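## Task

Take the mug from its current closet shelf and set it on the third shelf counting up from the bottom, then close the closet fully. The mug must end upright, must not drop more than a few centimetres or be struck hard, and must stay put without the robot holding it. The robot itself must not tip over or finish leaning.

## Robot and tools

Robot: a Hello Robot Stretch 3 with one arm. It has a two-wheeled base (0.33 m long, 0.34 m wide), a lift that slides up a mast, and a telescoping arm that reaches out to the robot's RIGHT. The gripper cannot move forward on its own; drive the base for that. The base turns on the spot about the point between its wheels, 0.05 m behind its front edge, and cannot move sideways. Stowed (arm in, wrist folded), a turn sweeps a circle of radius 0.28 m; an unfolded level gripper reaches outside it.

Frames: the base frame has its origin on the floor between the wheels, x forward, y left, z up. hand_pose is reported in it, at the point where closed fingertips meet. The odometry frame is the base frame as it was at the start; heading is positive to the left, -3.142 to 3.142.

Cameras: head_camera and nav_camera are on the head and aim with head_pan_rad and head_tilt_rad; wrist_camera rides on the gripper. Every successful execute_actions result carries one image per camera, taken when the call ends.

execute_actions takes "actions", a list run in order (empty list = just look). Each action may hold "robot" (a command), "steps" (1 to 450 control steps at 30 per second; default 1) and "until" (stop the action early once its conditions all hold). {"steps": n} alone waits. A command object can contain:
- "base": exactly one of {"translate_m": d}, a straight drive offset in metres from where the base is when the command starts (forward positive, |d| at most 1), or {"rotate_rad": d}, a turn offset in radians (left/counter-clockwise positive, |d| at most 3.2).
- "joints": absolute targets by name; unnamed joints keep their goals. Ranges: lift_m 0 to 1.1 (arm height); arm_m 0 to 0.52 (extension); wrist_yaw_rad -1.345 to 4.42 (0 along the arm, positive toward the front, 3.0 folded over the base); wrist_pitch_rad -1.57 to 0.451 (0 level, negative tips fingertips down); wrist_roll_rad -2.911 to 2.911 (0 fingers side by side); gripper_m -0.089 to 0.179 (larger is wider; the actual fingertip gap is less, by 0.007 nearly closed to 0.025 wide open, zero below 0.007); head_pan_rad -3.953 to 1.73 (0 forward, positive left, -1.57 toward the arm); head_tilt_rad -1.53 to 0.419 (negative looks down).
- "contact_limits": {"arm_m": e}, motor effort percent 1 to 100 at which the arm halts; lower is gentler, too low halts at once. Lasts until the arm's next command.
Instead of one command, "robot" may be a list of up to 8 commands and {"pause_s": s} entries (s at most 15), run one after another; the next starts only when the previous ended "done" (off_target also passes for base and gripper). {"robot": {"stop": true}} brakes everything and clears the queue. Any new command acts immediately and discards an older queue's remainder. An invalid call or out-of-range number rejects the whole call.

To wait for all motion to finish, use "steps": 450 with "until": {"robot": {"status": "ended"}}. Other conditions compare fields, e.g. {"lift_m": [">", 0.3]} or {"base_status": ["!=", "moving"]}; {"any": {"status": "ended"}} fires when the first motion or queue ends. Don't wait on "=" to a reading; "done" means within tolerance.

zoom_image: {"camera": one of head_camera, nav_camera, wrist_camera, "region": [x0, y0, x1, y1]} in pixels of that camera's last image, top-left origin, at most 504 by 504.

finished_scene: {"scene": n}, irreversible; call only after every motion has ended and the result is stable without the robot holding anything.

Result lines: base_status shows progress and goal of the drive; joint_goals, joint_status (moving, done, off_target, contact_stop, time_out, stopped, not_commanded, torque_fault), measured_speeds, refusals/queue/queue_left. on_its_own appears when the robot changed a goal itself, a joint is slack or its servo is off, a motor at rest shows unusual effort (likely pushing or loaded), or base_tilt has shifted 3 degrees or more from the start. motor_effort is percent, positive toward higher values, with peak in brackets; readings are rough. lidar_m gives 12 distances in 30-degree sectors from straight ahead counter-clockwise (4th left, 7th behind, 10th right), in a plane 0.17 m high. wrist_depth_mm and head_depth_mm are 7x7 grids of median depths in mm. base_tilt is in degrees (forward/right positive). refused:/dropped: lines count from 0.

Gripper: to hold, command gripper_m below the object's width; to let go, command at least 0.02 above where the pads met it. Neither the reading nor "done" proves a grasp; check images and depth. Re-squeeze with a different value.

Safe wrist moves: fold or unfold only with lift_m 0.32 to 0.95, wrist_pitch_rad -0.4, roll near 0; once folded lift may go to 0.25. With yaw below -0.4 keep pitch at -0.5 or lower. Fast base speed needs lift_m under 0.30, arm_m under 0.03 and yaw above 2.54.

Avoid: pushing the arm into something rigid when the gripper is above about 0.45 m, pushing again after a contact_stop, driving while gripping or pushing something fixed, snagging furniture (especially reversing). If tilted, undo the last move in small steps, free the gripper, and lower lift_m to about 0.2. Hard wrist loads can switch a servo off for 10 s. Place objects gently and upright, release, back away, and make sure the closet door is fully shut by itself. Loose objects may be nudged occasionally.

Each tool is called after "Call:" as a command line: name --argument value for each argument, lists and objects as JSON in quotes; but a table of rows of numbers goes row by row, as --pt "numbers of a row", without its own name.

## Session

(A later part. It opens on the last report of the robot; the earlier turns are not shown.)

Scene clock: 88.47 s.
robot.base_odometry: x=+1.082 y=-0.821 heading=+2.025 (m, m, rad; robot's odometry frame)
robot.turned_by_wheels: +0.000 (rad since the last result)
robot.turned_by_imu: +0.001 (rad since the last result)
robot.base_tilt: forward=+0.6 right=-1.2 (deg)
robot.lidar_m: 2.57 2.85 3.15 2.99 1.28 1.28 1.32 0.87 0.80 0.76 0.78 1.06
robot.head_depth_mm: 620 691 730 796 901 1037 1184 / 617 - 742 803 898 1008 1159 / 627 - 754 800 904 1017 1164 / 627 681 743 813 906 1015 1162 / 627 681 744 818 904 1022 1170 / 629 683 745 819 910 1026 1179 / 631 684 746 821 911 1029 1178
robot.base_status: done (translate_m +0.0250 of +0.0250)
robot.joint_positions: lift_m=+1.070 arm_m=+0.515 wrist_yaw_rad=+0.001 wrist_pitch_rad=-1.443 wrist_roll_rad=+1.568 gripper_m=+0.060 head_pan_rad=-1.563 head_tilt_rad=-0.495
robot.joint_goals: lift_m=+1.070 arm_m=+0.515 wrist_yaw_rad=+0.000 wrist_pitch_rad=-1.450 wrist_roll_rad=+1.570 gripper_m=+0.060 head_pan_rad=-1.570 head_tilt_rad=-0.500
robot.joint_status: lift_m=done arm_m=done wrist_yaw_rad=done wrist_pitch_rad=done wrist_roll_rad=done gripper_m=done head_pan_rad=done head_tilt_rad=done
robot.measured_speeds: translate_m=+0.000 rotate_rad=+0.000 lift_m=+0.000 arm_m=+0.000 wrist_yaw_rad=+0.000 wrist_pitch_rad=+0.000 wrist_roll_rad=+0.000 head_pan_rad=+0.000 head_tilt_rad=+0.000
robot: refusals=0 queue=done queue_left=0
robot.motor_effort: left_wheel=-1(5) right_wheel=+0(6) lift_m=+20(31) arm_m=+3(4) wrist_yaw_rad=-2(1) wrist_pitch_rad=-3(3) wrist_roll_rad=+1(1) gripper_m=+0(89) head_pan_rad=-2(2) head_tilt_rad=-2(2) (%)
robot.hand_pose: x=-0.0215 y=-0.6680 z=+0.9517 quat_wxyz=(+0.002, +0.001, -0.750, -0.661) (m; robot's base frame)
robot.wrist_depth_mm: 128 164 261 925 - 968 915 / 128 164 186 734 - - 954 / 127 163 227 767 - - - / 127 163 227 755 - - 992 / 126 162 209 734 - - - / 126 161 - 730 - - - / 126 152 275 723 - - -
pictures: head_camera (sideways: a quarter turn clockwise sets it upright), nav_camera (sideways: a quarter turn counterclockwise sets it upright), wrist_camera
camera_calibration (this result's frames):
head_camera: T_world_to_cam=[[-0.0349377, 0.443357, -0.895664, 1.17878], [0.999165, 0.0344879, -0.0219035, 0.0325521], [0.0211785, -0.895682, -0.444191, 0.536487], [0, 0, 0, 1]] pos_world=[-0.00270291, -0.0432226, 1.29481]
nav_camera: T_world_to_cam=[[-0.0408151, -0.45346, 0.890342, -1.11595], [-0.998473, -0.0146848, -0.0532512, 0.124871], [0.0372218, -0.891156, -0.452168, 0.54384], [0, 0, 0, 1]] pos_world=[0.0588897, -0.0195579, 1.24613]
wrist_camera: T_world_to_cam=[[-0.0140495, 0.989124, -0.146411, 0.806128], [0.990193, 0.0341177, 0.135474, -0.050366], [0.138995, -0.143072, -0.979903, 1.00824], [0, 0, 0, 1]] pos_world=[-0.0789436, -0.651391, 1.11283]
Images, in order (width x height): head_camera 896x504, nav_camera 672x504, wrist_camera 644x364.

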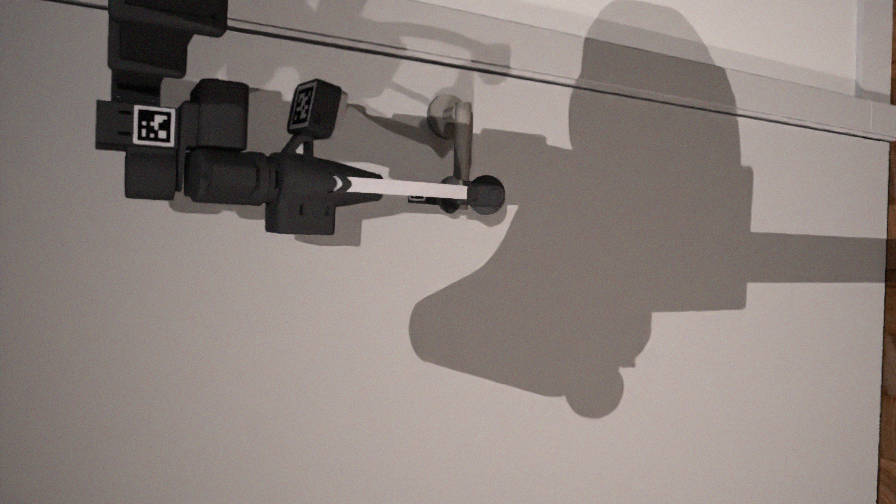

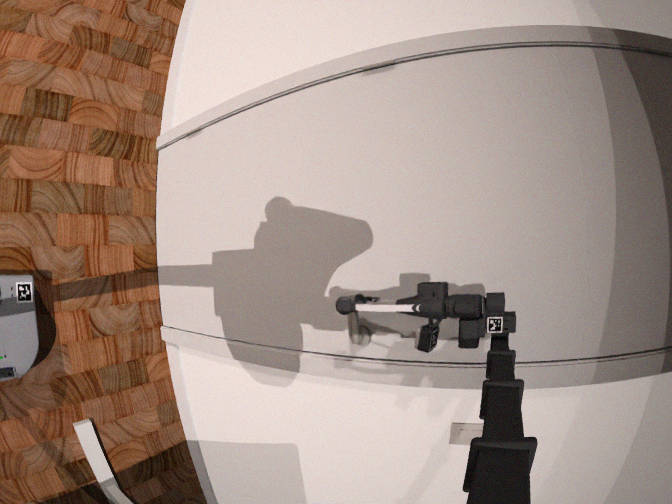

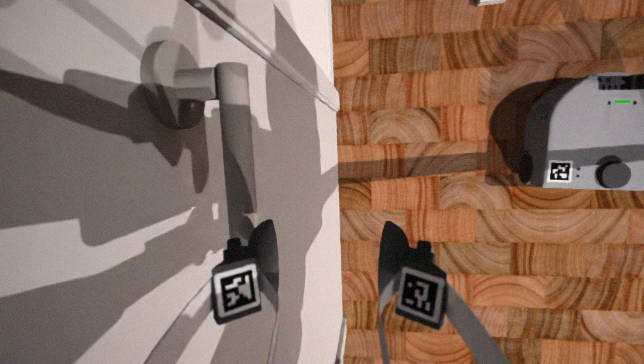

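Call:
execute_actions --actions '[{"robot":[{"joints":{"lift_m":0.98}}],"steps":450,"until":{"robot":{"status":"ended"}}}]'

Scene clock: 89.37 s.
robot.base_odometry: x=+1.082 y=-0.821 heading=+2.025 (m, m, rad; robot's odometry frame)
robot.turned_by_wheels: +0.000 (rad since the last result)
robot.turned_by_imu: +0.002 (rad since the last result)
robot.base_tilt: forward=+0.5 right=-1.6 (deg)
robot.lidar_m: 2.58 2.85 3.14 2.98 1.28 1.27 1.32 0.87 0.79 0.77 0.79 1.07
robot.head_depth_mm: 632 - 739 811 914 1042 1187 / 632 - 737 807 905 1010 1159 / 633 670 - 809 909 1020 1158 / 635 687 749 822 914 1026 1165 / 635 688 750 823 914 1026 1170 / 636 691 753 827 914 1033 1176 / 639 690 753 827 919 1033 1181
robot.base_status: done (translate_m +0.0250 of +0.0250)
robot.joint_positions: lift_m=+1.045 arm_m=+0.515 wrist_yaw_rad=+0.001 wrist_pitch_rad=-1.445 wrist_roll_rad=+1.568 gripper_m=+0.060 head_pan_rad=-1.563 head_tilt_rad=-0.496
robot.joint_goals: lift_m=+1.045 arm_m=+0.515 wrist_yaw_rad=+0.000 wrist_pitch_rad=-1.450 wrist_roll_rad=+1.570 gripper_m=+0.060 head_pan_rad=-1.570 head_tilt_rad=-0.500
robot.joint_status: lift_m=contact_stop arm_m=done wrist_yaw_rad=done wrist_pitch_rad=done wrist_roll_rad=done gripper_m=done head_pan_rad=done head_tilt_rad=done
robot.measured_speeds: translate_m=+0.000 rotate_rad=+0.000 lift_m=-0.005 arm_m=+0.000 wrist_yaw_rad=+0.000 wrist_pitch_rad=+0.072 wrist_roll_rad=+0.000 head_pan_rad=+0.000 head_tilt_rad=-0.024
robot: refusals=0 queue=dropped queue_left=0
robot.on_its_own: lift_m is slack since a contact_stop, until your next command for it (your +0.980 is given up)
robot.motor_effort: left_wheel=-7(8) right_wheel=+0(1) lift_m=+20(21) arm_m=+3(3) wrist_yaw_rad=-1(1) wrist_pitch_rad=-4(4) wrist_roll_rad=+1(1) gripper_m=-2(2) head_pan_rad=-2(3) head_tilt_rad=-1(2) (%)
robot.hand_pose: x=-0.0215 y=-0.6677 z=+0.9268 quat_wxyz=(+0.002, +0.001, -0.750, -0.661) (m; robot's base frame)
robot.wrist_depth_mm: 134 171 271 929 974 944 917 / 134 161 282 752 - 976 911 / 134 170 282 779 - 996 - / 133 171 220 771 - - 960 / 133 171 218 751 - - 982 / 132 170 - 746 - - - / 132 160 274 726 - - -
pictures: head_camera (sideways: a quarter turn clockwise sets it upright), nav_camera (sideways: a quarter turn counterclockwise sets it upright), wrist_camera
camera_calibration (this result's frames):
head_camera: T_world_to_cam=[[-0.0349293, 0.444052, -0.89532, 1.17833], [0.999166, 0.034474, -0.0218826, 0.032525], [0.0211482, -0.895338, -0.444886, 0.537391], [0, 0, 0, 1]] pos_world=[-0.00270429, -0.0432168, 1.29478]
nav_camera: T_world_to_cam=[[-0.0408239, -0.454148, 0.88999, -1.11549], [-0.998474, -0.0146127, -0.0532567, 0.124878], [0.0371916, -0.890806, -0.452859, 0.544739], [0, 0, 0, 1]] pos_world=[0.0588888, -0.0195163, 1.24612]
wrist_camera: T_world_to_cam=[[-0.0133297, 0.989309, -0.145222, 0.801223], [0.990208, 0.0332437, 0.13558, -0.0476789], [0.138958, -0.141992, -0.980066, 0.984728], [0, 0, 0, 1]] pos_world=[-0.0789442, -0.651248, 1.08792]
Images, in order (width x height): head_camera 896x504, nav_camera 672x504, wrist_camera 644x364.

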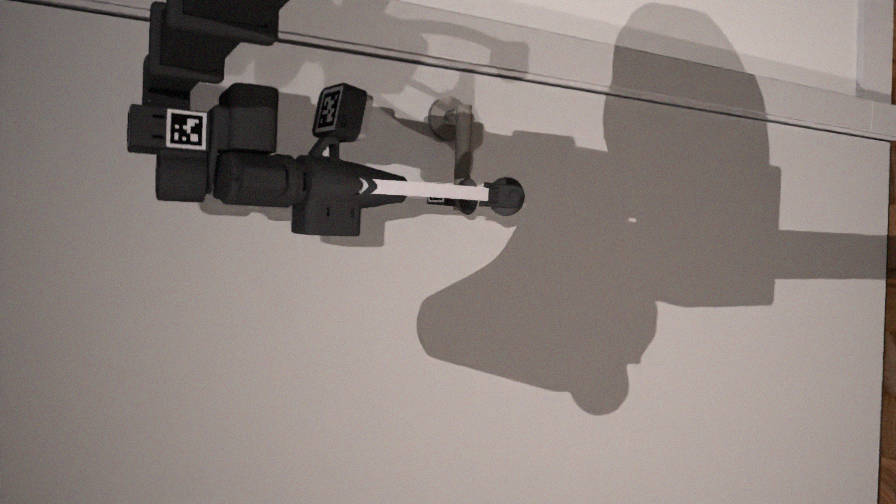

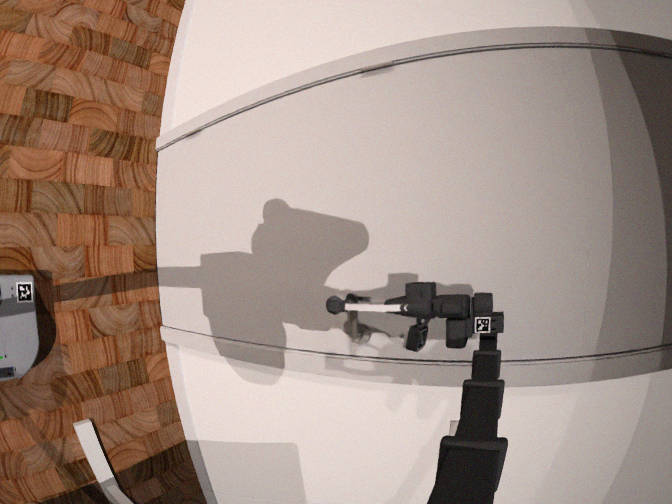

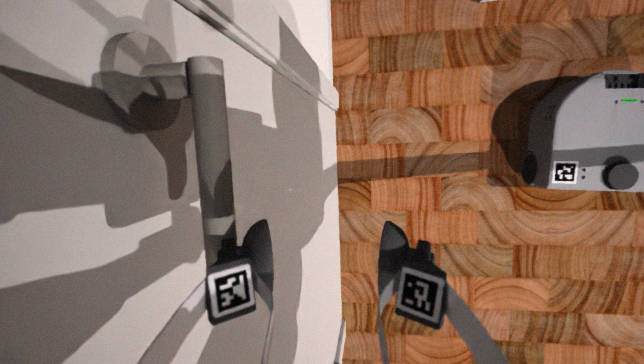

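Call:
execute_actions --actions '[{"robot":[{"joints":{"lift_m":1.0}}],"steps":60,"until":{"robot":{"status":"ended"}}},{"steps":20}]'

Call:
zoom_image --camera "head_camera" --region '[380,60,580,260]'

Scene clock: 91.60 s.
robot.base_odometry: x=+1.082 y=-0.821 heading=+2.025 (m, m, rad; robot's odometry frame)
robot.turned_by_wheels: +0.000 (rad since the last result)
robot.turned_by_imu: -0.024 (rad since the last result)
robot.base_tilt: forward=+0.7 right=-1.2 (deg)
robot.lidar_m: 2.38 2.83 3.17 2.99 2.03 1.28 1.31 0.87 0.80 0.77 0.78 1.04
robot.head_depth_mm: 624 670 - 813 921 1049 1205 / 627 664 755 817 908 1006 1177 / 626 671 - 819 921 1020 1169 / 628 679 743 816 907 1024 1172 / 626 679 743 817 908 1018 1165 / 627 680 741 815 908 1021 1165 / 626 680 741 813 906 1021 1168
robot.base_status: done (translate_m +0.0250 of +0.0250)
robot.joint_positions: lift_m=+1.000 arm_m=+0.515 wrist_yaw_rad=+0.001 wrist_pitch_rad=-1.451 wrist_roll_rad=+1.568 gripper_m=+0.060 head_pan_rad=-1.564 head_tilt_rad=-0.497
robot.joint_goals: lift_m=+1.000 arm_m=+0.515 wrist_yaw_rad=+0.000 wrist_pitch_rad=-1.450 wrist_roll_rad=+1.570 gripper_m=+0.060 head_pan_rad=-1.570 head_tilt_rad=-0.500
robot.joint_status: lift_m=done arm_m=done wrist_yaw_rad=done wrist_pitch_rad=done wrist_roll_rad=done gripper_m=done head_pan_rad=done head_tilt_rad=done
robot.measured_speeds: translate_m=+0.000 rotate_rad=+0.000 lift_m=+0.000 arm_m=+0.000 wrist_yaw_rad=+0.000 wrist_pitch_rad=+0.000 wrist_roll_rad=+0.000 head_pan_rad=+0.000 head_tilt_rad=+0.000
robot: refusals=0 queue=done queue_left=0
robot.motor_effort: left_wheel=+0(21) right_wheel=+1(33) lift_m=+20(27) arm_m=+2(3) wrist_yaw_rad=-1(1) wrist_pitch_rad=+0(8) wrist_roll_rad=+1(1) gripper_m=-1(2) head_pan_rad=-3(3) head_tilt_rad=-1(1) (%)
robot.hand_pose: x=-0.0215 y=-0.6663 z=+0.8816 quat_wxyz=(+0.001, +0.001, -0.748, -0.664) (m; robot's base frame)
robot.wrist_depth_mm: 134 173 265 968 950 912 882 / 120 137 287 913 960 951 895 / 119 115 283 823 989 948 - / 129 123 279 793 - 964 930 / 131 121 252 755 - 997 941 / 129 141 - 728 - - 966 / 128 148 279 702 - - 987
pictures: head_camera (sideways: a quarter turn clockwise sets it upright), nav_camera (sideways: a quarter turn counterclockwise sets it upright), wrist_camera
camera_calibration (this result's frames):
head_camera: T_world_to_cam=[[-0.0346959, 0.445208, -0.894755, 1.1776], [0.999184, 0.0339584, -0.0218485, 0.0324804], [0.0206573, -0.894783, -0.446023, 0.538873], [0, 0, 0, 1]] pos_world=[-0.00272786, -0.043203, 1.29472]
nav_camera: T_world_to_cam=[[-0.0410629, -0.455256, 0.889413, -1.11474], [-0.998482, -0.0140021, -0.0532655, 0.124889], [0.0367031, -0.89025, -0.45399, 0.546214], [0, 0, 0, 1]] pos_world=[0.0588777, -0.0194741, 1.24609]
wrist_camera: T_world_to_cam=[[-0.0133139, 0.990215, -0.138911, 0.788235], [0.99021, 0.0323622, 0.135785, -0.0423767], [0.138952, -0.135743, -0.980952, 0.945658], [0, 0, 0, 1]] pos_world=[-0.0789445, -0.650784, 1.04289]
Images, in order (width x height): head_camera 896x504, nav_camera 672x504, wrist_camera 644x364.

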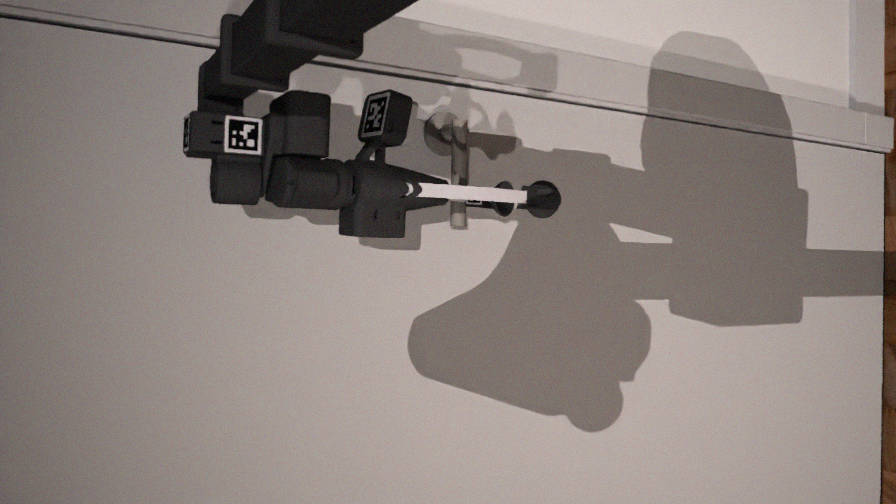

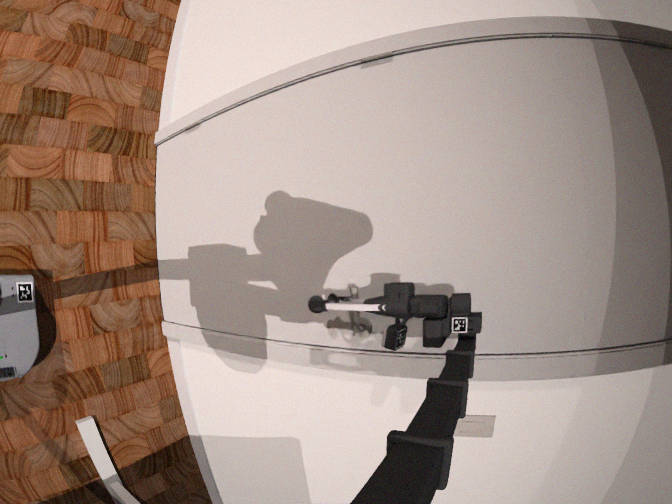

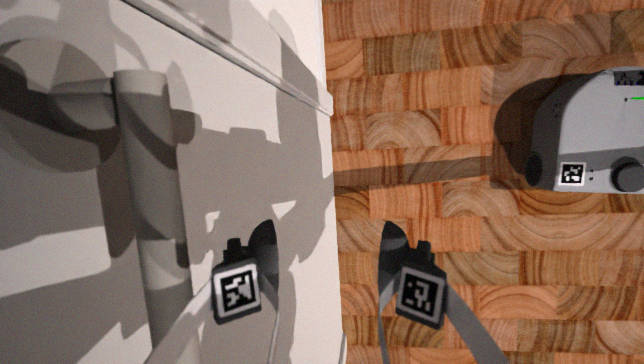

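Region (380, 60, 580, 260) of head_camera's 896x504 image, scaled by 2.520, with more detail than that image has.

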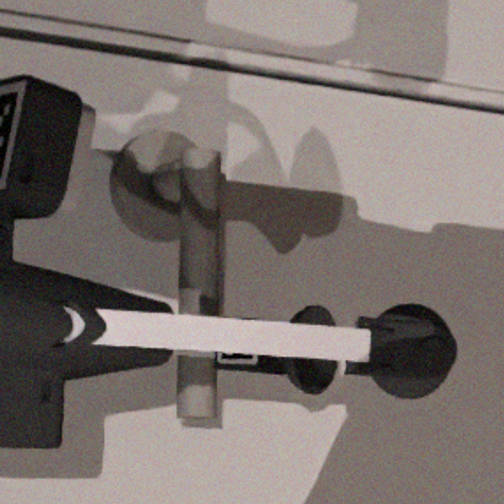

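Call:
execute_actions --actions '[{"robot":[{"joints":{"arm_m":0.15}},{"joints":{"lift_m":1.1},"base":{"rotate_rad":0.524}},{"base":{"translate_m":-0.16}},{"base":{"rotate_rad":-0.5}},{"base":{"translate_m":0.125}},{"joints":{"arm_m":0.46,"gripper_m":0.05}}],"steps":450,"until":{"robot":{"status":"ended"}}},{"steps":450,"until":{"robot":{"status":"ended"}}}]'

Scene clock: 108.73 s.
robot.base_odometry: x=+1.157 y=-0.799 heading=+2.049 (m, m, rad; robot's odometry frame)
robot.turned_by_wheels: +0.024 (rad since the last result)
robot.turned_by_imu: +0.026 (rad since the last result)
robot.base_tilt: forward=+0.7 right=-1.1 (deg)
robot.lidar_m: 2.32 2.86 3.22 3.06 1.32 1.36 0.85 0.83 0.72 0.69 0.71 0.92
robot.head_depth_mm: 546 608 654 713 803 931 1062 / 547 622 671 718 805 906 1039 / 553 - 681 718 810 911 1040 / 562 608 667 729 811 915 1049 / 563 610 665 734 816 917 1049 / 563 612 669 734 815 919 1052 / 564 612 670 738 819 922 1055
robot.base_status: done (translate_m +0.1250 of +0.1250)
robot.joint_positions: lift_m=+1.100 arm_m=+0.460 wrist_yaw_rad=+0.001 wrist_pitch_rad=-1.451 wrist_roll_rad=+1.568 gripper_m=+0.050 head_pan_rad=-1.564 head_tilt_rad=-0.497
robot.joint_goals: lift_m=+1.100 arm_m=+0.460 wrist_yaw_rad=+0.000 wrist_pitch_rad=-1.450 wrist_roll_rad=+1.570 gripper_m=+0.050 head_pan_rad=-1.570 head_tilt_rad=-0.500
robot.joint_status: lift_m=done arm_m=done wrist_yaw_rad=done wrist_pitch_rad=done wrist_roll_rad=done gripper_m=done head_pan_rad=done head_tilt_rad=done
robot.measured_speeds: translate_m=+0.000 rotate_rad=+0.000 lift_m=+0.000 arm_m=+0.000 wrist_yaw_rad=+0.000 wrist_pitch_rad=+0.000 wrist_roll_rad=+0.000 head_pan_rad=+0.000 head_tilt_rad=+0.000
robot: refusals=0 queue=done queue_left=0
robot.motor_effort: left_wheel=+2(9) right_wheel=-2(7) lift_m=+29(31) arm_m=+3(5) wrist_yaw_rad=-1(1) wrist_pitch_rad=+0(0) wrist_roll_rad=+1(1) gripper_m=-1(49) head_pan_rad=-2(3) head_tilt_rad=-1(1) (%)
robot.hand_pose: x=-0.0215 y=-0.6111 z=+0.9812 quat_wxyz=(+0.001, +0.001, -0.748, -0.664) (m; robot's base frame)
robot.wrist_depth_mm: 108 140 220 841 - - 960 / 108 139 233 649 - - 966 / 108 139 206 681 - - - / 108 138 216 650 - - - / 110 137 209 659 - - - / 109 137 184 748 - - - / 109 133 246 624 - - -
pictures: head_camera (sideways: a quarter turn clockwise sets it upright), nav_camera (sideways: a quarter turn counterclockwise sets it upright), wrist_camera
camera_calibration (this result's frames):
head_camera: T_world_to_cam=[[-0.0346959, 0.445208, -0.894755, 1.1776], [0.999184, 0.0339585, -0.0218485, 0.0324804], [0.0206574, -0.894783, -0.446023, 0.538873], [0, 0, 0, 1]] pos_world=[-0.00272785, -0.043203, 1.29472]
nav_camera: T_world_to_cam=[[-0.0410628, -0.455256, 0.889413, -1.11474], [-0.998482, -0.0140022, -0.0532655, 0.124889], [0.0367032, -0.89025, -0.45399, 0.546214], [0, 0, 0, 1]] pos_world=[0.0588777, -0.0194741, 1.24609]
wrist_camera: T_world_to_cam=[[-0.0133133, 0.990192, -0.139079, 0.747632], [0.99021, 0.0323846, 0.13578, -0.0576587], [0.138952, -0.13591, -0.980929, 1.05067], [0, 0, 0, 1]] pos_world=[-0.0789445, -0.595636, 1.14244]
Images, in order (width x height): head_camera 896x504, nav_camera 672x504, wrist_camera 644x364.

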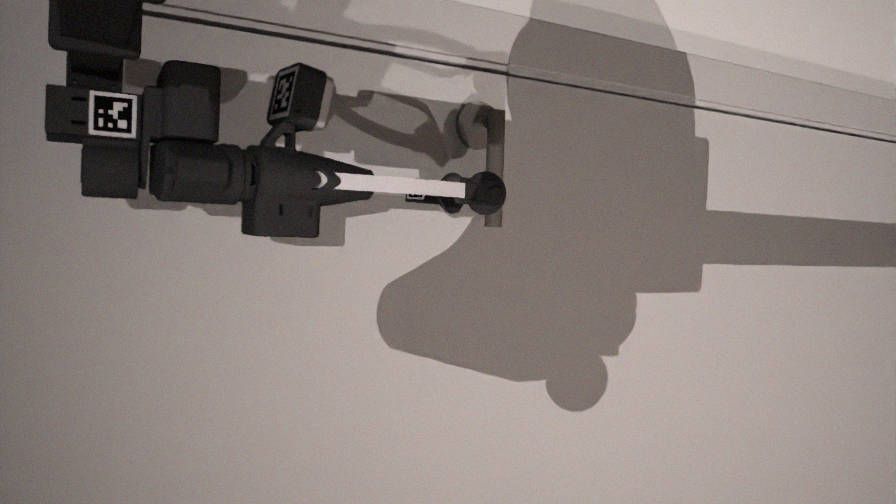

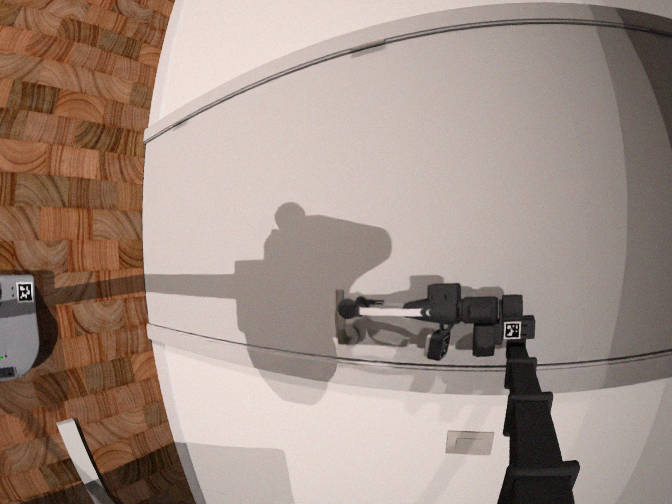

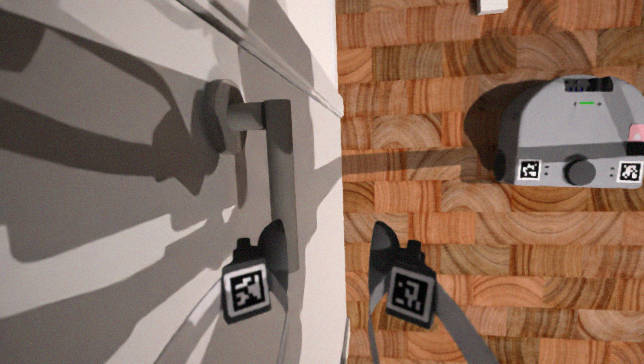

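Call:
execute_actions --actions '[{"robot":[{"joints":{"arm_m":0.497},"contact_limits":{"arm_m":15}}],"steps":450,"until":{"robot":{"status":"ended"}}},{"robot":[{"joints":{"lift_m":1.04}}],"steps":450,"until":{"robot":{"status":"ended"}}}]'

Scene clock: 111.70 s.
robot.base_odometry: x=+1.157 y=-0.799 heading=+2.049 (m, m, rad; robot's odometry frame)
robot.turned_by_wheels: +0.000 (rad since the last result)
robot.turned_by_imu: +0.000 (rad since the last result)
robot.base_tilt: forward=+0.8 right=-1.2 (deg)
robot.lidar_m: 2.33 2.87 3.24 3.07 1.32 1.36 0.85 0.83 0.72 0.69 0.71 0.92
robot.head_depth_mm: 558 585 660 713 801 931 1063 / 558 - 661 717 804 907 1038 / 561 594 - 720 808 910 1044 / 562 610 664 730 813 917 1048 / 563 610 667 733 814 914 1047 / 562 612 668 734 818 918 1055 / 565 613 670 735 817 920 1057
robot.base_status: done (translate_m +0.1250 of +0.1250)
robot.joint_positions: lift_m=+1.040 arm_m=+0.497 wrist_yaw_rad=+0.001 wrist_pitch_rad=-1.464 wrist_roll_rad=+1.568 gripper_m=+0.050 head_pan_rad=-1.564 head_tilt_rad=-0.497
robot.joint_goals: lift_m=+1.040 arm_m=+0.497 wrist_yaw_rad=+0.000 wrist_pitch_rad=-1.450 wrist_roll_rad=+1.570 gripper_m=+0.050 head_pan_rad=-1.570 head_tilt_rad=-0.500
robot.joint_status: lift_m=done arm_m=done wrist_yaw_rad=done wrist_pitch_rad=done wrist_roll_rad=done gripper_m=done head_pan_rad=done head_tilt_rad=done
robot.measured_speeds: translate_m=+0.000 rotate_rad=+0.000 lift_m=+0.000 arm_m=+0.000 wrist_yaw_rad=+0.000 wrist_pitch_rad=+0.000 wrist_roll_rad=+0.000 head_pan_rad=+0.000 head_tilt_rad=+0.000
robot: refusals=0 queue=done queue_left=0
robot.motor_effort: left_wheel=+2(2) right_wheel=-2(2) lift_m=+20(31) arm_m=+4(5) wrist_yaw_rad=+0(0) wrist_pitch_rad=+6(7) wrist_roll_rad=+1(1) gripper_m=+2(3) head_pan_rad=-2(3) head_tilt_rad=-1(0) (%)
robot.contact_limits: arm_m 15 (drawing in: default 18, maximum 30; extending or still: default 25, maximum 41)
robot.hand_pose: x=-0.0215 y=-0.6446 z=+0.9216 quat_wxyz=(+0.001, +0.001, -0.744, -0.669) (m; robot's base frame)
robot.wrist_depth_mm: - 93 159 667 992 968 920 / - 93 139 418 - 962 936 / - 93 138 256 - - - / - 92 154 252 - - 982 / - 92 141 297 - - - / - 91 128 626 - - - / - 91 166 440 - - -
pictures: head_camera (sideways: a quarter turn clockwise sets it upright), nav_camera (sideways: a quarter turn counterclockwise sets it upright), wrist_camera
camera_calibration (this result's frames):
head_camera: T_world_to_cam=[[-0.0346959, 0.445208, -0.894755, 1.1776], [0.999184, 0.0339584, -0.0218485, 0.0324804], [0.0206573, -0.894783, -0.446023, 0.538873], [0, 0, 0, 1]] pos_world=[-0.00272786, -0.043203, 1.29472]
nav_camera: T_world_to_cam=[[-0.0410629, -0.455256, 0.889413, -1.11474], [-0.998482, -0.0140021, -0.0532655, 0.124889], [0.0367031, -0.89025, -0.45399, 0.546214], [0, 0, 0, 1]] pos_world=[0.0588777, -0.0194741, 1.24609]
wrist_camera: T_world_to_cam=[[-0.0133229, 0.991959, -0.125855, 0.761415], [0.990211, 0.0305784, 0.136189, -0.0500223], [0.138942, -0.122808, -0.982656, 0.997697], [0, 0, 0, 1]] pos_world=[-0.0789456, -0.631238, 1.08303]
Images, in order (width x height): head_camera 896x504, nav_camera 672x504, wrist_camera 644x364.

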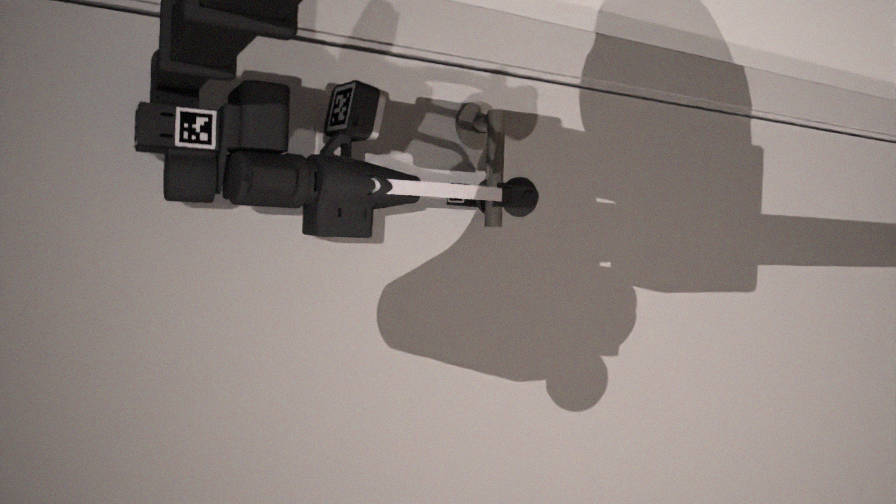

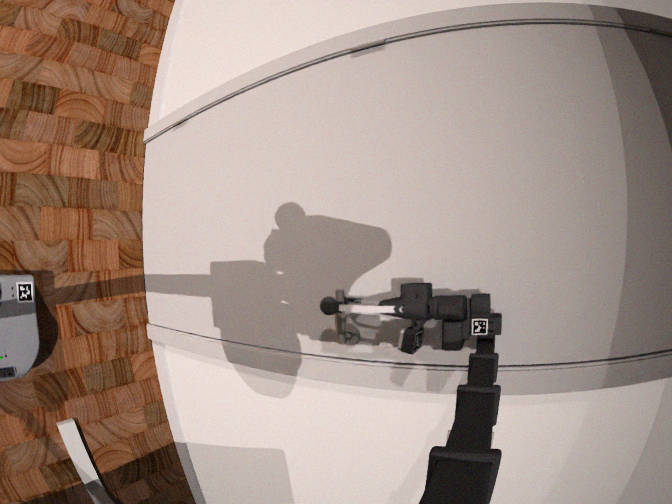

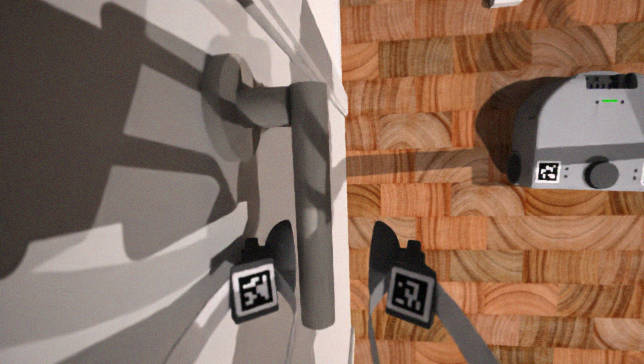

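Finger is behind. Lower so the pad sits below the lever, close, pull.

Call:
execute_actions --actions '[{"robot":[{"joints":{"lift_m":1.005}},{"joints":{"gripper_m":-0.02}},{"joints":{"arm_m":0.4},"contact_limits":{"arm_m":30}}],"steps":450,"until":{"robot":{"status":"ended"}}}]'

Scene clock: 112.83 s.
robot.base_odometry: x=+1.157 y=-0.799 heading=+2.049 (m, m, rad; robot's odometry frame)
robot.turned_by_wheels: +0.000 (rad since the last result)
robot.turned_by_imu: +0.000 (rad since the last result)
robot.base_tilt: forward=+0.7 right=-1.2 (deg)
robot.lidar_m: 2.33 2.87 3.23 3.05 1.32 1.36 0.85 0.83 0.72 0.69 0.71 0.92
robot.head_depth_mm: 559 592 669 714 805 933 1070 / 562 593 672 728 811 905 1041 / 563 602 - 729 824 912 1042 / 563 611 662 732 814 913 1042 / 564 611 667 733 814 920 1050 / 565 611 668 736 818 920 1052 / 567 613 670 737 820 923 1059
robot.base_status: done (translate_m +0.1250 of +0.1250)
robot.joint_positions: lift_m=+1.010 arm_m=+0.497 wrist_yaw_rad=+0.001 wrist_pitch_rad=-1.460 wrist_roll_rad=+1.568 gripper_m=+0.050 head_pan_rad=-1.564 head_tilt_rad=-0.497
robot.joint_goals: lift_m=+1.010 arm_m=+0.497 wrist_yaw_rad=+0.000 wrist_pitch_rad=-1.450 wrist_roll_rad=+1.570 gripper_m=+0.050 head_pan_rad=-1.570 head_tilt_rad=-0.500
robot.joint_status: lift_m=contact_stop arm_m=done wrist_yaw_rad=done wrist_pitch_rad=done wrist_roll_rad=done gripper_m=done head_pan_rad=done head_tilt_rad=done
robot.measured_speeds: translate_m=+0.000 rotate_rad=+0.000 lift_m=+0.011 arm_m=+0.000 wrist_yaw_rad=+0.000 wrist_pitch_rad=+0.048 wrist_roll_rad=+0.000 head_pan_rad=+0.000 head_tilt_rad=+0.000
robot: refusals=0 queue=dropped queue_left=0
robot.on_its_own: lift_m is slack since a contact_stop, until your next command for it (your +1.005 is given up)
robot.motor_effort: left_wheel=+1(2) right_wheel=+0(2) lift_m=+11(21) arm_m=+3(4) wrist_yaw_rad=-1(1) wrist_pitch_rad=+3(6) wrist_roll_rad=+1(1) gripper_m=+3(3) head_pan_rad=-3(3) head_tilt_rad=-1(1) (%)
robot.contact_limits: arm_m 15 (drawing in: default 18, maximum 30; extending or still: default 25, maximum 41)
robot.hand_pose: x=-0.0215 y=-0.6457 z=+0.8916 quat_wxyz=(+0.001, +0.001, -0.745, -0.667) (m; robot's base frame)
robot.wrist_depth_mm: - 92 155 614 968 942 892 / - 92 117 342 987 957 909 / - 92 122 120 - 983 - / - 91 152 123 - 978 958 / - 91 150 241 - - 971 / - 90 126 407 - - 993 / - 90 163 235 - - -
pictures: head_camera (sideways: a quarter turn clockwise sets it upright), nav_camera (sideways: a quarter turn counterclockwise sets it upright), wrist_camera
dropped: robot: command 0 of its queue: lift_m: contact_stop
camera_calibration (this result's frames):
head_camera: T_world_to_cam=[[-0.0346945, 0.445208, -0.894755, 1.1776], [0.999185, 0.0339553, -0.0218485, 0.0324804], [0.0206546, -0.894783, -0.446023, 0.538873], [0, 0, 0, 1]] pos_world=[-0.00272799, -0.0432029, 1.29472]
nav_camera: T_world_to_cam=[[-0.0410643, -0.455256, 0.889413, -1.11474], [-0.998482, -0.013999, -0.0532655, 0.124889], [0.0367003, -0.89025, -0.45399, 0.546214], [0, 0, 0, 1]] pos_world=[0.0588776, -0.0194743, 1.24609]
wrist_camera: T_world_to_cam=[[-0.013301, 0.991489, -0.129506, 0.761697], [0.990211, 0.0310582, 0.136079, -0.0454996], [0.138943, -0.126428, -0.982197, 0.965364], [0, 0, 0, 1]] pos_world=[-0.0789452, -0.631752, 1.05301]
Images, in order (width x height): head_camera 896x504, nav_camera 672x504, wrist_camera 644x364.

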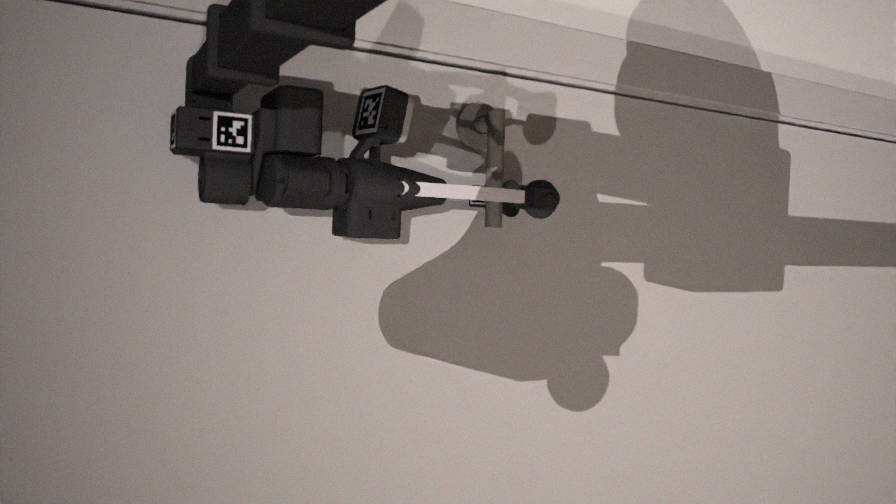

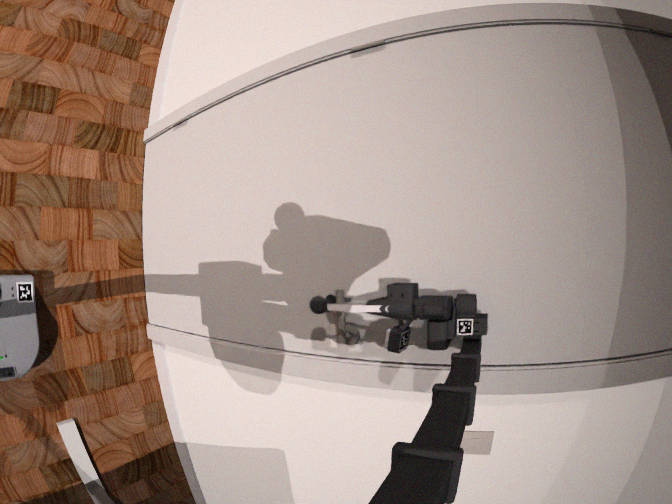

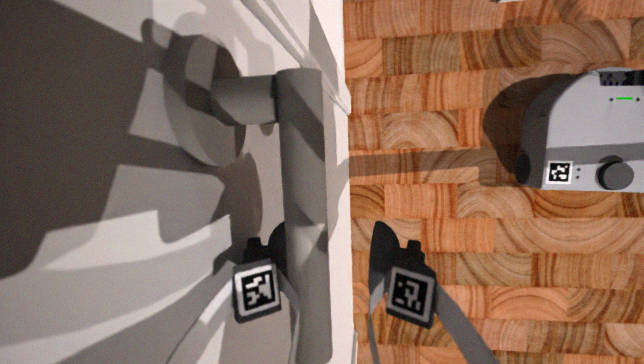

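Pad is below the lever. Pull, gripper left as is.

Call:
execute_actions --actions '[{"robot":[{"joints":{"lift_m":1.014,"arm_m":0.42},"contact_limits":{"arm_m":30}}],"steps":450,"until":{"robot":{"status":"ended"}}}]'

Scene clock: 115.27 s.
robot.base_odometry: x=+1.157 y=-0.799 heading=+2.049 (m, m, rad; robot's odometry frame)
robot.turned_by_wheels: +0.000 (rad since the last result)
robot.turned_by_imu: +0.071 (rad since the last result)
robot.base_tilt: forward=-1.5 right=+2.1 (deg)
robot.lidar_m: 2.77 2.96 3.18 3.08 1.32 1.32 0.81 0.98 0.69 0.68 0.71 1.02
robot.head_depth_mm: 485 512 583 640 715 830 992 / 488 515 595 653 735 839 981 / 493 525 - 658 755 852 999 / 497 544 593 668 753 868 1019 / 502 548 607 676 763 878 1039 / 506 553 613 684 776 894 1054 / 510 559 618 692 784 906 1079
robot.base_status: done (translate_m +0.1250 of +0.1250)
robot.joint_positions: lift_m=+1.040 arm_m=+0.421 wrist_yaw_rad=-0.007 wrist_pitch_rad=-1.397 wrist_roll_rad=+1.579 gripper_m=+0.050 head_pan_rad=-1.564 head_tilt_rad=-0.497
robot.joint_goals: lift_m=+1.039 arm_m=+0.420 wrist_yaw_rad=+0.000 wrist_pitch_rad=-1.450 wrist_roll_rad=+1.570 gripper_m=+0.050 head_pan_rad=-1.570 head_tilt_rad=-0.500
robot.joint_status: lift_m=contact_stop arm_m=done wrist_yaw_rad=done wrist_pitch_rad=done wrist_roll_rad=done gripper_m=done head_pan_rad=done head_tilt_rad=done
robot.measured_speeds: translate_m=+0.000 rotate_rad=+0.000 lift_m=+0.001 arm_m=+0.000 wrist_yaw_rad=+0.000 wrist_pitch_rad=+0.000 wrist_roll_rad=+0.000 head_pan_rad=+0.000 head_tilt_rad=+0.000
robot: refusals=0 queue=dropped queue_left=0
robot.on_its_own: base_tilt is 4.0 degrees off its reading at the scene's start (forward=+0.7 right=-1.2); lift_m is slack since a contact_stop, until your next command for it (your +1.014 is given up)
robot.motor_effort: left_wheel=+1(3) right_wheel=+4(10) lift_m=+24(30) arm_m=-11(23) wrist_yaw_rad=+7(25) wrist_pitch_rad=-24(42) wrist_roll_rad=-3(11) gripper_m=+3(13) head_pan_rad=-2(2) head_tilt_rad=-1(1) (%)
robot.contact_limits: arm_m 30 (drawing in: default 18, maximum 30; extending or still: default 25, maximum 41)
robot.hand_pose: x=-0.0217 y=-0.5864 z=+0.9216 quat_wxyz=(-0.005, -0.006, -0.765, -0.643) (m; robot's base frame)
robot.wrist_depth_mm: - 89 146 337 945 903 875 / - 90 115 331 980 940 894 / - 90 120 118 - 963 - / - 91 152 122 - 993 949 / - 92 141 126 - - 980 / - 92 130 195 - - - / - 93 175 261 - - -
pictures: head_camera (sideways: a quarter turn clockwise sets it upright), nav_camera (sideways: a quarter turn counterclockwise sets it upright), wrist_camera
camera_calibration (this result's frames):
head_camera: T_world_to_cam=[[-0.0346949, 0.445205, -0.894756, 1.1776], [0.999184, 0.0339562, -0.0218486, 0.0324805], [0.0206554, -0.894785, -0.44602, 0.538869], [0, 0, 0, 1]] pos_world=[-0.00272795, -0.043203, 1.29472]
nav_camera: T_world_to_cam=[[-0.0410639, -0.455253, 0.889415, -1.11474], [-0.998482, -0.0140001, -0.0532655, 0.124889], [0.0367012, -0.890252, -0.453987, 0.54621], [0, 0, 0, 1]] pos_world=[0.0588776, -0.0194744, 1.24609]
wrist_camera: T_world_to_cam=[[0.00564873, 0.98139, -0.191943, 0.758866], [0.990518, 0.0208576, 0.135793, -0.0569955], [0.13727, -0.19089, -0.971966, 0.955116], [0, 0, 0, 1]] pos_world=[-0.07894, -0.561233, 1.08174]
Images, in order (width x height): head_camera 896x504, nav_camera 672x504, wrist_camera 644x364.

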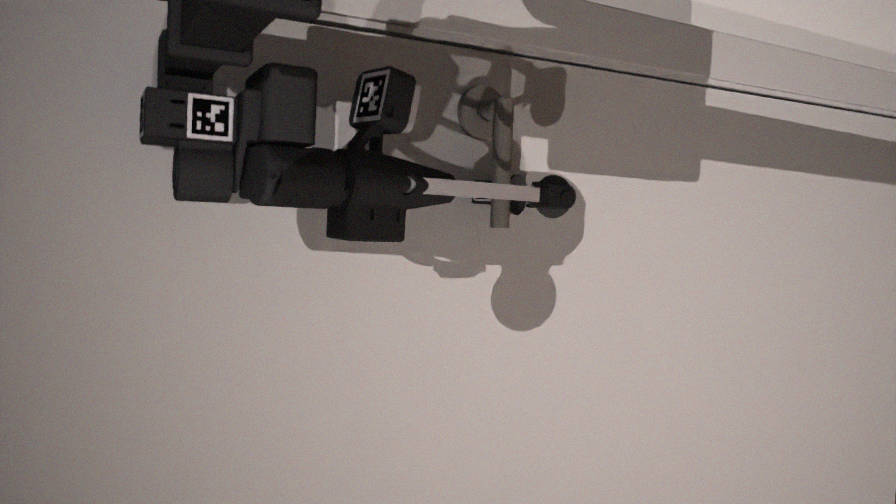

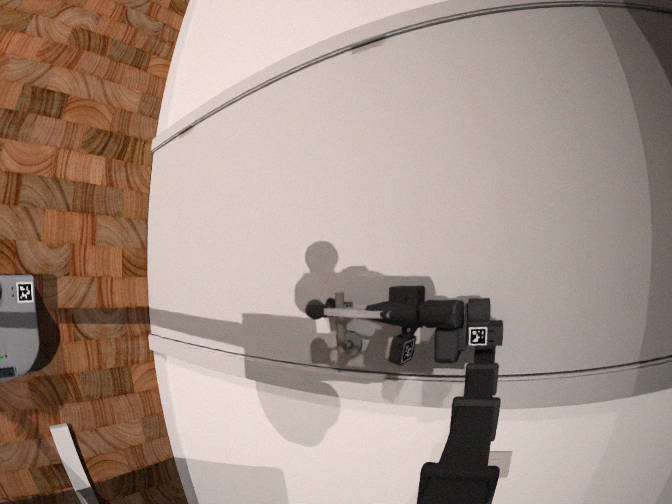

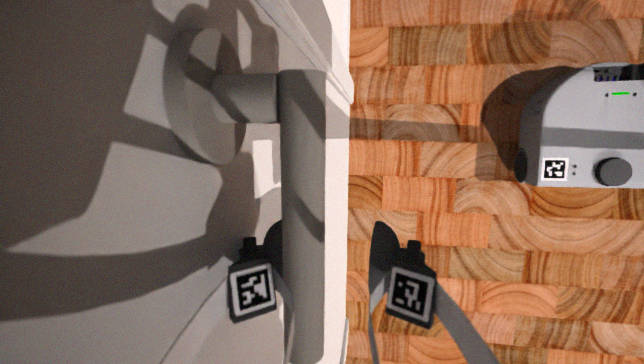

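Call:
execute_actions --actions '[{"robot":[{"joints":{"arm_m":0.497,"lift_m":1.02}},{"joints":{"lift_m":1.1}},{"joints":{"arm_m":0.2}},{"joints":{"wrist_pitch_rad":0,"lift_m":0.75,"gripper_m":0.0,"head_tilt_rad":-0.3}}],"steps":450,"until":{"robot":{"status":"ended"}}}]'

Scene clock: 117.50 s.
robot.base_odometry: x=+1.157 y=-0.799 heading=+2.049 (m, m, rad; robot's odometry frame)
robot.turned_by_wheels: +0.000 (rad since the last result)
robot.turned_by_imu: -0.048 (rad since the last result)
robot.base_tilt: forward=+0.7 right=-1.2 (deg)
robot.lidar_m: 2.50 2.90 3.21 3.07 1.32 1.35 0.83 0.83 0.71 0.69 0.71 0.98
robot.head_depth_mm: 555 586 660 709 784 904 1054 / 557 583 657 718 799 897 1011 / 560 592 - 718 817 910 1035 / 561 607 660 730 813 914 1044 / 563 611 667 732 816 918 1056 / 565 613 670 737 820 922 1059 / 568 617 674 742 824 930 1068
robot.base_status: done (translate_m +0.1250 of +0.1250)
robot.joint_positions: lift_m=+1.028 arm_m=+0.497 wrist_yaw_rad=-0.001 wrist_pitch_rad=-1.468 wrist_roll_rad=+1.570 gripper_m=+0.050 head_pan_rad=-1.564 head_tilt_rad=-0.497
robot.joint_goals: lift_m=+1.028 arm_m=+0.497 wrist_yaw_rad=+0.000 wrist_pitch_rad=-1.450 wrist_roll_rad=+1.570 gripper_m=+0.050 head_pan_rad=-1.570 head_tilt_rad=-0.500
robot.joint_status: lift_m=contact_stop arm_m=done wrist_yaw_rad=done wrist_pitch_rad=done wrist_roll_rad=done gripper_m=done head_pan_rad=done head_tilt_rad=done
robot.measured_speeds: translate_m=+0.000 rotate_rad=+0.001 lift_m=-0.002 arm_m=+0.000 wrist_yaw_rad=+0.000 wrist_pitch_rad=+0.000 wrist_roll_rad=+0.000 head_pan_rad=+0.000 head_tilt_rad=+0.000
robot: refusals=0 queue=dropped queue_left=0
robot.on_its_own: lift_m is slack since a contact_stop, until your next command for it (your +1.020 is given up)
robot.motor_effort: left_wheel=-5(17) right_wheel=+8(23) lift_m=+26(44) arm_m=+4(11) wrist_yaw_rad=+1(11) wrist_pitch_rad=+8(28) wrist_roll_rad=+0(6) gripper_m=+3(7) head_pan_rad=-1(2) head_tilt_rad=-1(1) (%)
robot.hand_pose: x=-0.0215 y=-0.6436 z=+0.9097 quat_wxyz=(+0.000, +0.000, -0.742, -0.670) (m; robot's base frame)
robot.wrist_depth_mm: - 89 138 400 985 954 896 / - 90 128 129 1000 954 937 / - 90 138 251 - 998 - / - 90 151 250 - - 972 / - 89 138 250 - - 978 / - 89 126 477 - - - / - 89 167 480 - - -
pictures: head_camera (sideways: a quarter turn clockwise sets it upright), nav_camera (sideways: a quarter turn counterclockwise sets it upright), wrist_camera
dropped: robot: command 0 of its queue: lift_m: contact_stop
camera_calibration (this result's frames):
head_camera: T_world_to_cam=[[-0.0346947, 0.445205, -0.894756, 1.1776], [0.999184, 0.0339557, -0.0218486, 0.0324805], [0.020655, -0.894785, -0.44602, 0.53887], [0, 0, 0, 1]] pos_world=[-0.00272797, -0.043203, 1.29472]
nav_camera: T_world_to_cam=[[-0.0410641, -0.455254, 0.889414, -1.11474], [-0.998482, -0.0139996, -0.0532655, 0.124889], [0.0367008, -0.890252, -0.453988, 0.546211], [0, 0, 0, 1]] pos_world=[0.0588776, -0.0194744, 1.24609]
wrist_camera: T_world_to_cam=[[-0.00968578, 0.992501, -0.121849, 0.755686], [0.990287, 0.0264226, 0.136503, -0.0513852], [0.138699, -0.119343, -0.983117, 0.988756], [0, 0, 0, 1]] pos_world=[-0.0789342, -0.630661, 1.07116]
Images, in order (width x height): head_camera 896x504, nav_camera 672x504, wrist_camera 644x364.

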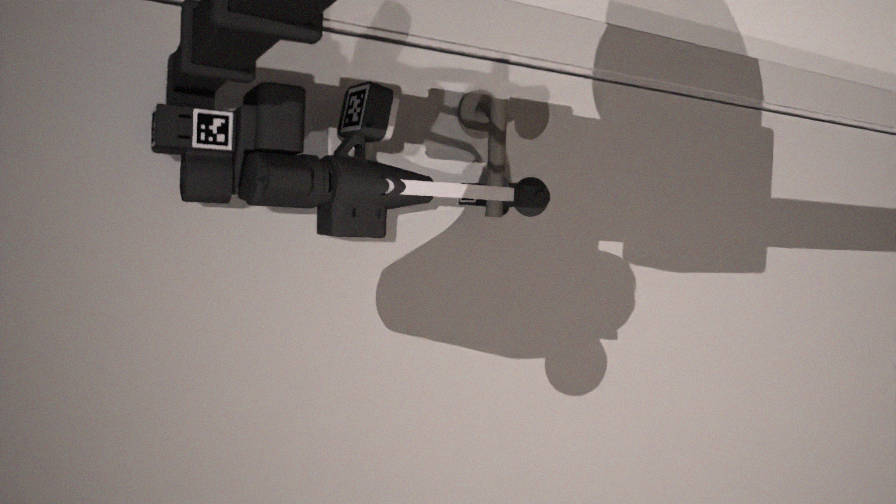

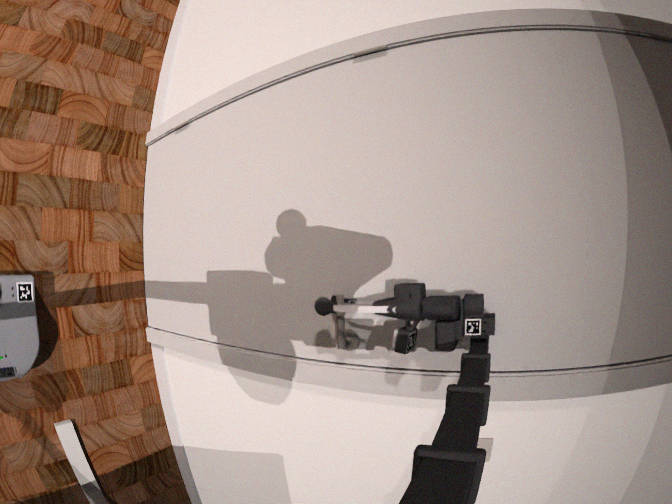

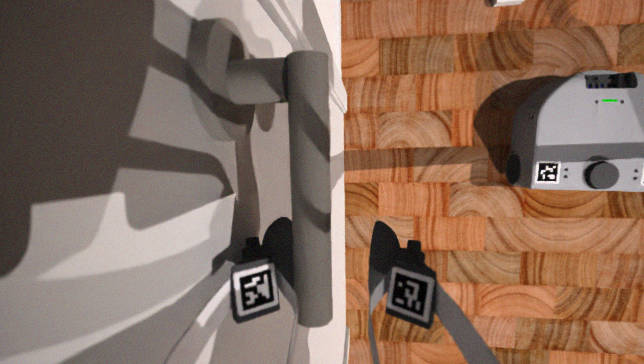

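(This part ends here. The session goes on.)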